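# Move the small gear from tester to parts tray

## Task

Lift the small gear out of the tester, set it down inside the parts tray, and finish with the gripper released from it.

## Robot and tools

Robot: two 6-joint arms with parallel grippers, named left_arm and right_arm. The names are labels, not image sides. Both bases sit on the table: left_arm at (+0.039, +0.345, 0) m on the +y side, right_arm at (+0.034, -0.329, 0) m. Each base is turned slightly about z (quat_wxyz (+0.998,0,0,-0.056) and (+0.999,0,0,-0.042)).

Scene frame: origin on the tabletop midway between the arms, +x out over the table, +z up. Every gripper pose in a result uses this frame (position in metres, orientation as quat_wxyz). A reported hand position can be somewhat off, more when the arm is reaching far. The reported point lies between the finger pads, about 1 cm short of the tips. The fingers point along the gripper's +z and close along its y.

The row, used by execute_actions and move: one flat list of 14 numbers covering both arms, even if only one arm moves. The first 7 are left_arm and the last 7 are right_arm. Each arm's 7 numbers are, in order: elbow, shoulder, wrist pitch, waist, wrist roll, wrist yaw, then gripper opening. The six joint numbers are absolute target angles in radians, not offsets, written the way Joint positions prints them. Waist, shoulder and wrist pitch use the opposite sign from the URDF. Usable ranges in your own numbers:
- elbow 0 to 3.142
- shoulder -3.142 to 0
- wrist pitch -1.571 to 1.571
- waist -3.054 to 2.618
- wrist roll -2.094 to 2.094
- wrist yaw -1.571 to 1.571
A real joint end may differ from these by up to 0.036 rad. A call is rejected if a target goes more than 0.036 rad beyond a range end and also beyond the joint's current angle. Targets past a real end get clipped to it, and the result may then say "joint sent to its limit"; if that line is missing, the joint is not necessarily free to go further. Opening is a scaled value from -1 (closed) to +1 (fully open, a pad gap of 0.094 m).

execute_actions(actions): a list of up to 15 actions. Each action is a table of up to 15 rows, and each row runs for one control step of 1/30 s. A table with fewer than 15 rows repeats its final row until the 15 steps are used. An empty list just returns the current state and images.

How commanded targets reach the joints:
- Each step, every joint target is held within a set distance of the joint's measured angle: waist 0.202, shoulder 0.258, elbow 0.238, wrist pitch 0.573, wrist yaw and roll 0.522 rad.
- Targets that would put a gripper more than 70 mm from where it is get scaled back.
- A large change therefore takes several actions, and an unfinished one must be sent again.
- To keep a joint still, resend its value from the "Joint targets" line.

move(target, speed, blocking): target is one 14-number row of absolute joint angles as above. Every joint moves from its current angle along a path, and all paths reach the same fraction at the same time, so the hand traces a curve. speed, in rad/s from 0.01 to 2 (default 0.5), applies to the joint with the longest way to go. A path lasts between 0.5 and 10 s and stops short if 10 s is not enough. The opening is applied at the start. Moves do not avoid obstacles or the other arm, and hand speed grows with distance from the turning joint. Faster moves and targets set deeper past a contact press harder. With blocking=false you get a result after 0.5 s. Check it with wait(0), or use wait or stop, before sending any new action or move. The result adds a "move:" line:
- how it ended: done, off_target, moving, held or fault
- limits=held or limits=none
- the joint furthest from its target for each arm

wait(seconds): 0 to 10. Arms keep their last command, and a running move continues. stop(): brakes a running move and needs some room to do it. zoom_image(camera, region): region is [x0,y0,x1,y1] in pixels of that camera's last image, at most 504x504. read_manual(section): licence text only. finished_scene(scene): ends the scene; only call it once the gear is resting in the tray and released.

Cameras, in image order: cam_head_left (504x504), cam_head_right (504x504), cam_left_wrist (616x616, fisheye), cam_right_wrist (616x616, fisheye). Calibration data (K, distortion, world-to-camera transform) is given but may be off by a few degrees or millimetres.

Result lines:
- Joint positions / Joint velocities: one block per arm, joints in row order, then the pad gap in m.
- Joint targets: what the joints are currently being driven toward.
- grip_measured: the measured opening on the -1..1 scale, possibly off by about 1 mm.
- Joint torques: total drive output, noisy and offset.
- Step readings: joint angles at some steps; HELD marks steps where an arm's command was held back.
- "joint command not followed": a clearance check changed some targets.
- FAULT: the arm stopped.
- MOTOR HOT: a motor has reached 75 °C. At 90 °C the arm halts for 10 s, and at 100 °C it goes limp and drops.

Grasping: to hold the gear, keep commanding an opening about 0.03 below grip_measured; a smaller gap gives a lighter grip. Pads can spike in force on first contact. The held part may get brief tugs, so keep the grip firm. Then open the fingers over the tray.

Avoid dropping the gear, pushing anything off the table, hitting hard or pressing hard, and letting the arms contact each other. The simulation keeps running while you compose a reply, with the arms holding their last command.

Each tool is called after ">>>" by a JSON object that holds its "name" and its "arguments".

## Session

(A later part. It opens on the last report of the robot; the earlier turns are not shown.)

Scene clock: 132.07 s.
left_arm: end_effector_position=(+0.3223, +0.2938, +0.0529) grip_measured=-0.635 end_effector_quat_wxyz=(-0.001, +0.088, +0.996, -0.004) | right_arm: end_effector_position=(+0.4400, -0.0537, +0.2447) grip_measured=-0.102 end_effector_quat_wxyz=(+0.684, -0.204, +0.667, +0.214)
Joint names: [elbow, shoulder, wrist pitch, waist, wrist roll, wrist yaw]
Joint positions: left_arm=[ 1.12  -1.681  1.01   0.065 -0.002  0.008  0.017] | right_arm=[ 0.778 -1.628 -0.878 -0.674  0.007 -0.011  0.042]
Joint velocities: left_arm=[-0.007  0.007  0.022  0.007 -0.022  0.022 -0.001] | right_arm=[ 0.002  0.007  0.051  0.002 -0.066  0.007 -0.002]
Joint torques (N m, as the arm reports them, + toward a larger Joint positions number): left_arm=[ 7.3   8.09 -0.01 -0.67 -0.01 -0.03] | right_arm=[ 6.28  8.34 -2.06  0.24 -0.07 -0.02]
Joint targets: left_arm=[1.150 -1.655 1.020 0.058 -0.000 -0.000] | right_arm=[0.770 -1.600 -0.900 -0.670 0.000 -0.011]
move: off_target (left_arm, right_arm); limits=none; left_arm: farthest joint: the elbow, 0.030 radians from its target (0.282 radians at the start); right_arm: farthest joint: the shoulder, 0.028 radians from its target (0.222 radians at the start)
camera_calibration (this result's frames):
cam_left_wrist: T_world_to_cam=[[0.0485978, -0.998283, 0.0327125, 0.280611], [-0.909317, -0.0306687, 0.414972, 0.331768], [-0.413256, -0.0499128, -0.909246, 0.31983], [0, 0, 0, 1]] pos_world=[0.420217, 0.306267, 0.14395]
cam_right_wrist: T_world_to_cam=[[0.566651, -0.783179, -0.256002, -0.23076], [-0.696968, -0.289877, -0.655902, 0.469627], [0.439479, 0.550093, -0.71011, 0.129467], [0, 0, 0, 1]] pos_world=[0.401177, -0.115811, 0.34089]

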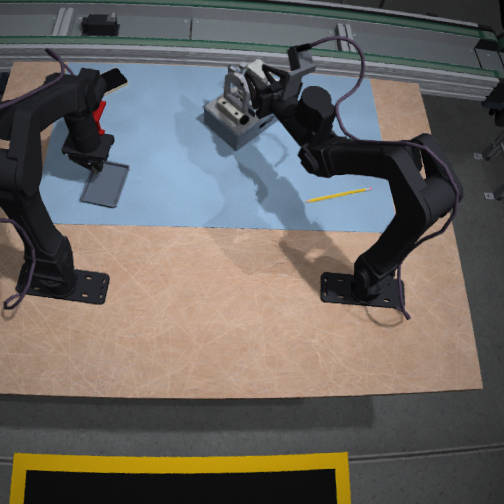

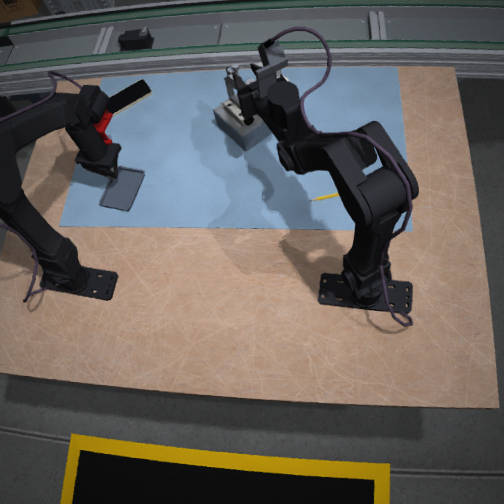

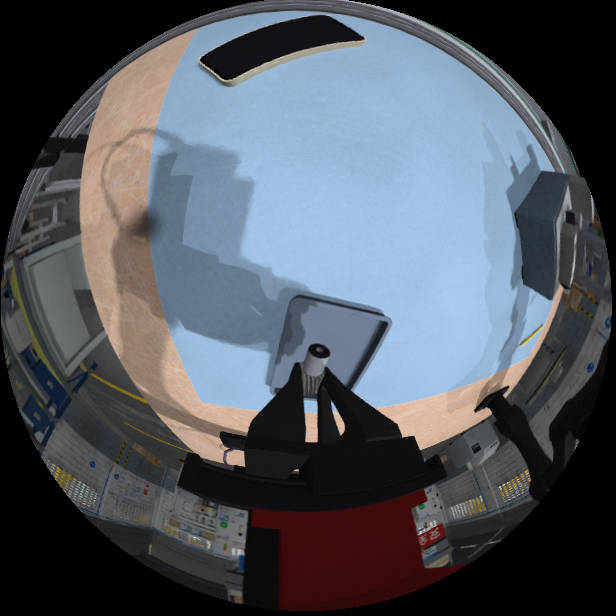

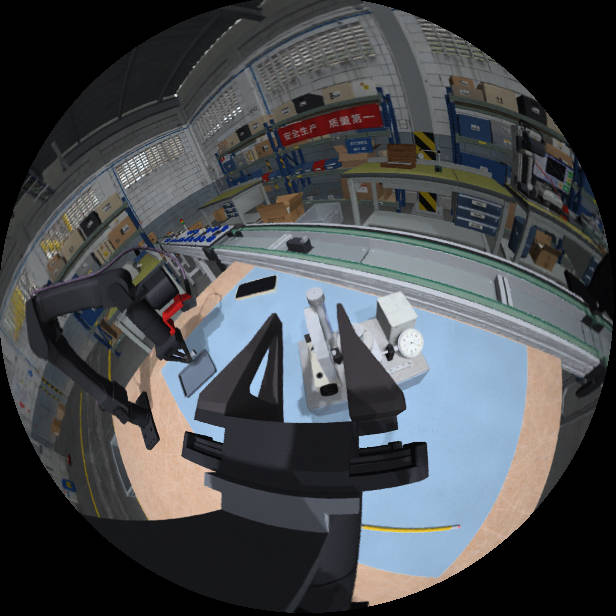

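>>> {"name": "move", "arguments": {"target": [0.962,-1.64,0.855,0.116,0,0,-0.665, 0.77,-1.6,-0.9,-0.67,0,-0.011,-0.1], "speed": 0.13}}

Scene clock: 138.43 s.
left_arm: end_effector_position=(+0.3034, +0.2855, +0.0211) grip_measured=-0.635 end_effector_quat_wxyz=(-0.000, +0.109, +0.994, -0.004) | right_arm: end_effector_position=(+0.4400, -0.0537, +0.2447) grip_measured=-0.102 end_effector_quat_wxyz=(+0.684, -0.204, +0.667, +0.214)
Joint names: [elbow, shoulder, wrist pitch, waist, wrist roll, wrist yaw]
Joint positions: left_arm=[ 0.967 -1.666  0.871  0.108 -0.002  0.008  0.017] | right_arm=[ 0.778 -1.628 -0.878 -0.674  0.007 -0.011  0.042]
Joint velocities: left_arm=[ 0.002  0.012 -0.007 -0.002 -0.007 -0.007  0.   ] | right_arm=[ 0.007 -0.012 -0.007  0.002 -0.095 -0.037 -0.001]
Joint torques (N m, as the arm reports them, + toward a larger Joint positions number): left_arm=[ 4.39  7.7  -0.24  0.72  0.   -0.03] | right_arm=[ 6.26  8.34 -2.04  0.32 -0.09  0.  ]
Joint targets: left_arm=[0.962 -1.640 0.855 0.116 -0.000 0.000] | right_arm=[0.770 -1.600 -0.900 -0.670 -0.000 -0.011]
move: off_target (left_arm, right_arm); limits=none; left_arm: farthest joint: the shoulder, 0.026 radians from its target (0.041 radians at the start); right_arm: farthest joint: the shoulder, 0.028 radians from its target (0.028 radians at the start)
camera_calibration (this result's frames):
cam_left_wrist: T_world_to_cam=[[0.00625918, -0.999437, 0.0329698, 0.287493], [-0.910263, 0.00795495, 0.413954, 0.316804], [-0.413983, -0.0326022, -0.909701, 0.278001], [0, 0, 0, 1]] pos_world=[0.401663, 0.293875, 0.112277]
cam_right_wrist: T_world_to_cam=[[0.566651, -0.783179, -0.256002, -0.23076], [-0.696968, -0.289877, -0.655902, 0.469627], [0.439479, 0.550093, -0.71011, 0.129467], [0, 0, 0, 1]] pos_world=[0.401177, -0.115811, 0.34089]

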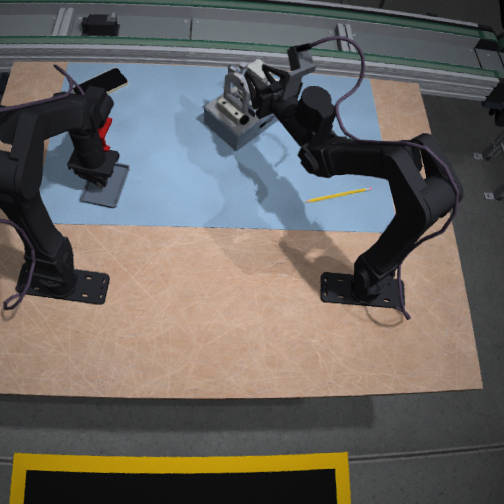

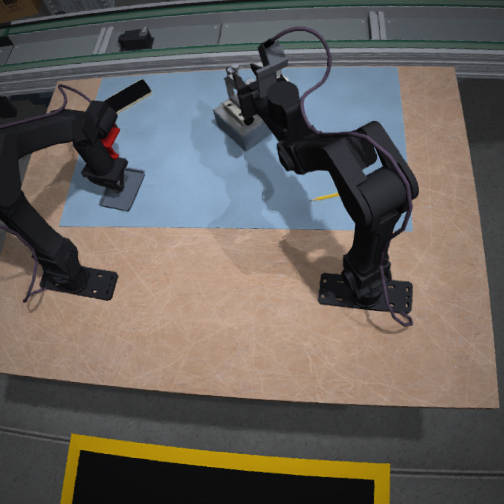

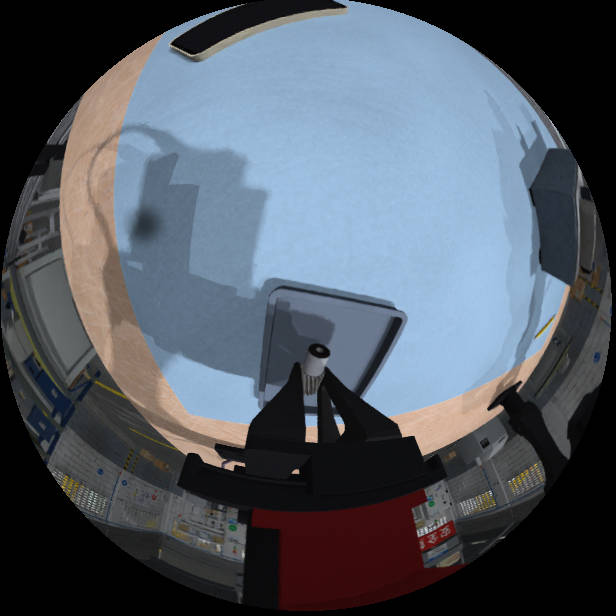

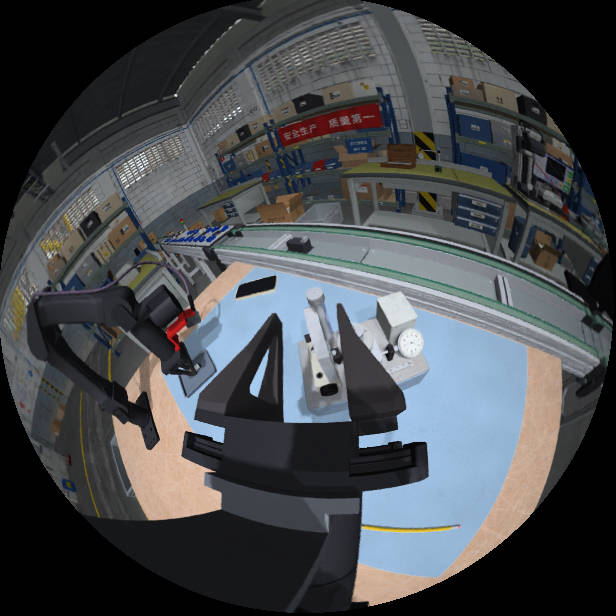

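>>> {"name": "execute_actions", "arguments": {"actions": [[[0.952,-1.64,0.845,0.112,0,0,-0.665, 0.77,-1.6,-0.9,-0.67,0,-0.011,-0.1]],[[0.955,-1.64,0.85,0.112,0,0,-0.45, 0.77,-1.6,-0.9,-0.67,0,-0.011,-0.1]]]}}

>>> {"name": "move", "arguments": {"target": [1.13,-1.59,1.07,0.112,0,0,-0.45, 0.77,-1.6,-0.9,-0.67,0,-0.011,-0.1], "speed": 0.4}}

Scene clock: 144.77 s.
left_arm: end_effector_position=(+0.3046, +0.2852, +0.0207) grip_measured=-0.451 end_effector_quat_wxyz=(+0.003, +0.109, +0.994, -0.004) | right_arm: end_effector_position=(+0.4400, -0.0537, +0.2447) grip_measured=-0.102 end_effector_quat_wxyz=(+0.684, -0.204, +0.667, +0.214)
Joint names: [elbow, shoulder, wrist pitch, waist, wrist roll, wrist yaw]
Joint positions: left_arm=[ 0.963 -1.665  0.861  0.108 -0.002  0.008  0.026] | right_arm=[ 0.778 -1.628 -0.878 -0.674  0.007 -0.011  0.042]
Joint velocities: left_arm=[-0.017 -0.017  0.066 -0.012 -0.037  0.007 -0.   ] | right_arm=[ 0.017  0.002 -0.007  0.012 -0.037 -0.022 -0.001]
Joint torques (N m, as the arm reports them, + toward a larger Joint positions number): left_arm=[ 4.11  7.63 -0.22  0.36 -0.01 -0.03] | right_arm=[ 6.17  8.26 -2.07  0.31 -0.07  0.01]
Joint targets: left_arm=[0.955 -1.640 0.850 0.112 0.000 0.000] | right_arm=[0.770 -1.600 -0.900 -0.670 0.000 -0.011]
Step readings (joint positions; steps 1 to 15: 1st action; 16 to 30: 2nd action):
0: left_arm=[0.967 -1.666 0.871 0.108 -0.002 0.008] | right_arm=[0.778 -1.628 -0.878 -0.674 0.007 -0.011]
1: left_arm=[0.965 -1.666 0.869 0.108 -0.002 0.008] | right_arm=[0.778 -1.628 -0.878 -0.674 0.007 -0.011]
2: left_arm=[0.963 -1.666 0.866 0.108 -0.002 0.008] | right_arm=[0.778 -1.628 -0.878 -0.674 0.007 -0.011]
4: left_arm=[0.963 -1.665 0.865 0.108 -0.002 0.008] | right_arm=[0.778 -1.628 -0.878 -0.674 0.007 -0.011]
8: left_arm=[0.963 -1.665 0.862 0.108 -0.002 0.008] | right_arm=[0.778 -1.628 -0.878 -0.674 0.007 -0.011]
15: left_arm=[0.963 -1.665 0.861 0.108 -0.002 0.008] | right_arm=[0.778 -1.628 -0.878 -0.674 0.007 -0.011]
16: left_arm=[0.963 -1.665 0.861 0.108 -0.002 0.008] | right_arm=[0.778 -1.628 -0.878 -0.674 0.007 -0.011]
17: left_arm=[0.963 -1.665 0.861 0.108 -0.002 0.008] | right_arm=[0.778 -1.628 -0.878 -0.674 0.007 -0.011]
19: left_arm=[0.963 -1.665 0.861 0.108 -0.002 0.008] | right_arm=[0.778 -1.628 -0.878 -0.674 0.007 -0.011]
23: left_arm=[0.963 -1.665 0.861 0.108 -0.002 0.008] | right_arm=[0.778 -1.628 -0.878 -0.674 0.007 -0.011]
30: Joint positions above
camera_calibration (this result's frames):
cam_left_wrist: T_world_to_cam=[[0.00600735, -0.99938, 0.0346839, 0.287243], [-0.913319, 0.00864035, 0.407152, 0.318982], [-0.4072, -0.0341234, -0.912702, 0.276587], [0, 0, 0, 1]] pos_world=[0.402233, 0.293747, 0.112605]
cam_right_wrist: T_world_to_cam=[[0.566651, -0.783179, -0.256002, -0.23076], [-0.696968, -0.289877, -0.655902, 0.469627], [0.439479, 0.550093, -0.71011, 0.129467], [0, 0, 0, 1]] pos_world=[0.401177, -0.115811, 0.34089]

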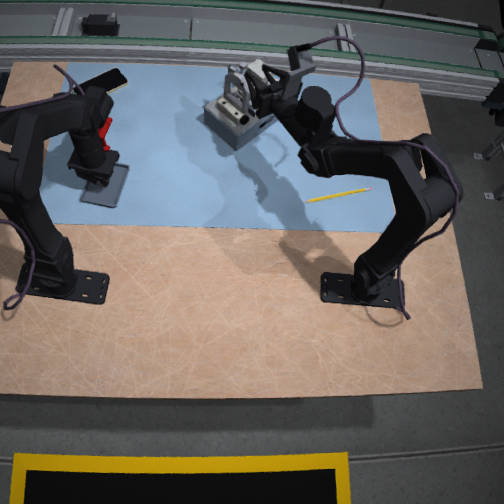

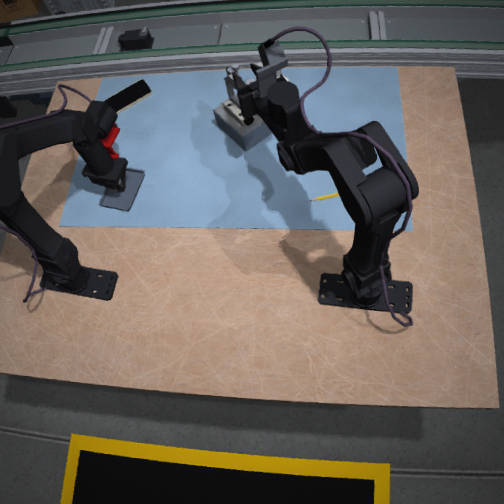

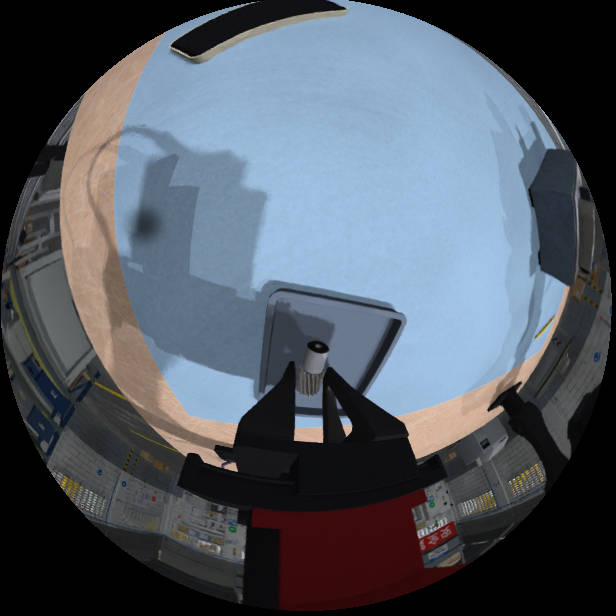

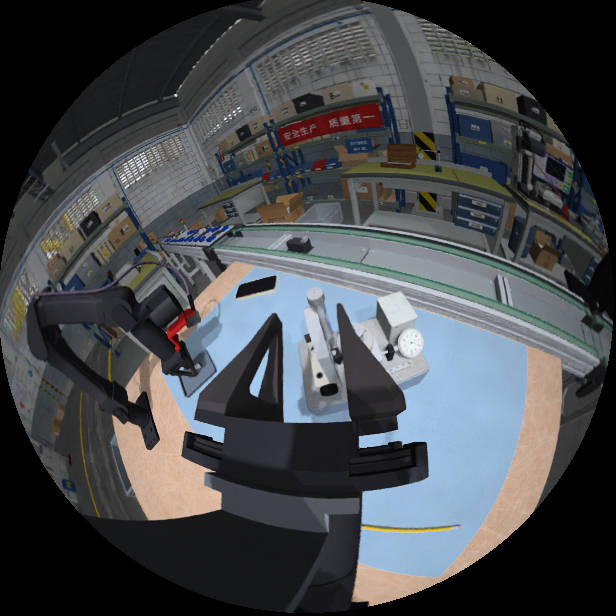

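Scene clock: 146.03 s.
left_arm: end_effector_position=(+0.3078, +0.2845, +0.0686) grip_measured=-0.451 end_effector_quat_wxyz=(+0.004, +0.109, +0.994, -0.004) | right_arm: end_effector_position=(+0.4400, -0.0537, +0.2447) grip_measured=-0.102 end_effector_quat_wxyz=(+0.684, -0.204, +0.667, +0.214)
Joint names: [elbow, shoulder, wrist pitch, waist, wrist roll, wrist yaw]
Joint positions: left_arm=[ 1.107 -1.609  1.06   0.108 -0.002  0.008  0.026] | right_arm=[ 0.778 -1.628 -0.878 -0.674  0.007 -0.011  0.042]
Joint velocities: left_arm=[ 0.002  0.007  0.037  0.002 -0.095 -0.051 -0.001] | right_arm=[ 0.002  0.012  0.007  0.012 -0.037  0.037  0.   ]
Joint torques (N m, as the arm reports them, + toward a larger Joint positions number): left_arm=[ 6.85  7.05 -0.02  0.38  0.   -0.03] | right_arm=[ 6.28  8.3  -2.06  0.31 -0.09  0.02]
Joint targets: left_arm=[1.130 -1.590 1.070 0.112 -0.000 0.000] | right_arm=[0.770 -1.600 -0.900 -0.670 -0.000 -0.011]
move: off_target (left_arm, right_arm); limits=none; left_arm: farthest joint: the elbow, 0.023 radians from its target (0.167 radians at the start); right_arm: farthest joint: the shoulder, 0.028 radians from its target (0.028 radians at the start)
camera_calibration (this result's frames):
cam_left_wrist: T_world_to_cam=[[0.00598146, -0.999374, 0.0348552, 0.284843], [-0.913622, 0.00870826, 0.406471, 0.302532], [-0.40652, -0.0342758, -0.912999, 0.321412], [0, 0, 0, 1]] pos_world=[0.405356, 0.293047, 0.16055]
cam_right_wrist: T_world_to_cam=[[0.566651, -0.783179, -0.256002, -0.23076], [-0.696968, -0.289877, -0.655902, 0.469627], [0.439479, 0.550093, -0.71011, 0.129467], [0, 0, 0, 1]] pos_world=[0.401177, -0.115811, 0.34089]

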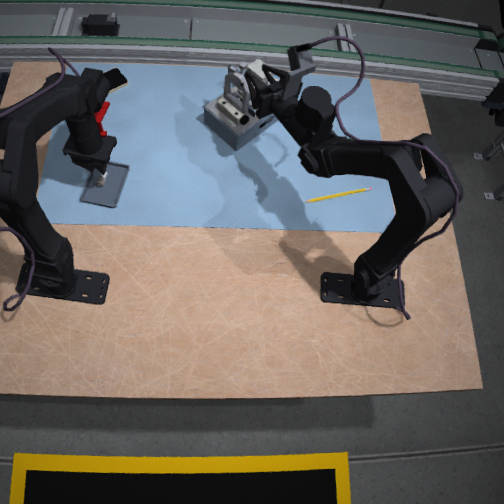

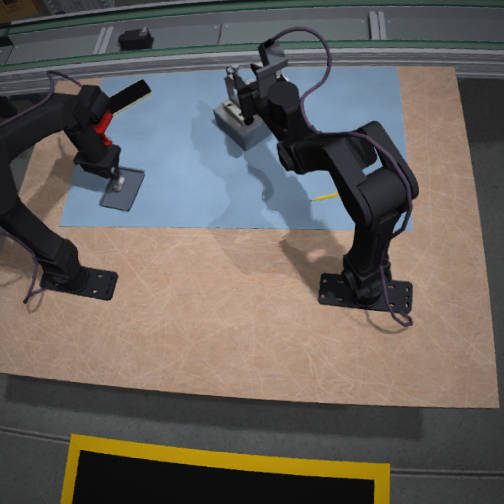

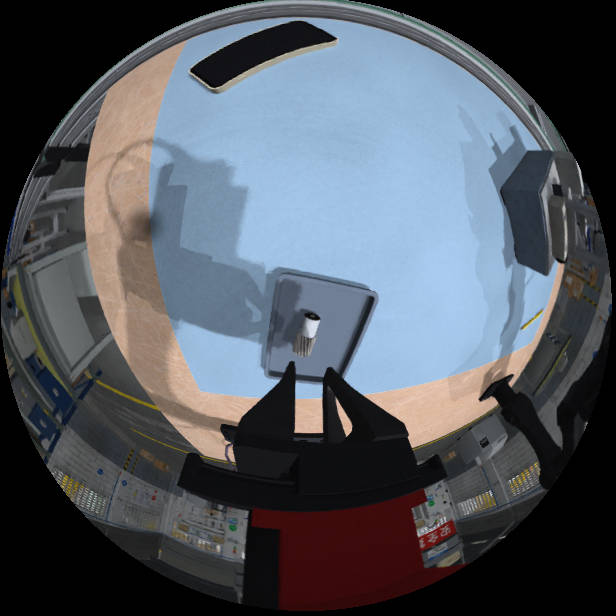

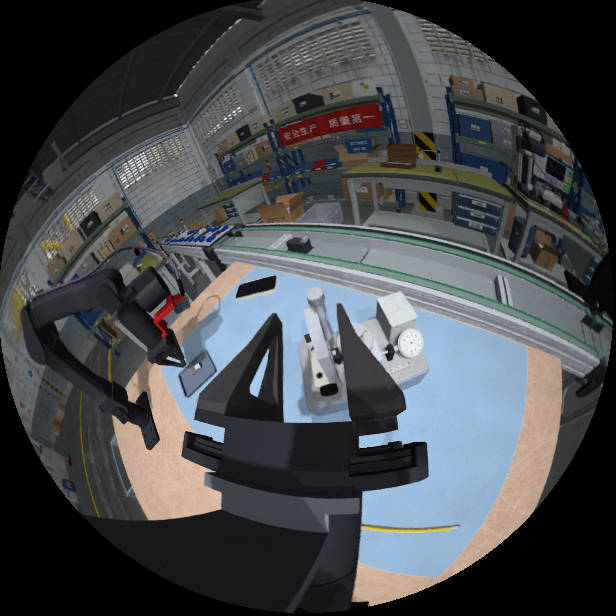

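>>> {"name": "finished_scene", "arguments": {"scene": 2}}

The scene is finished: the task was done.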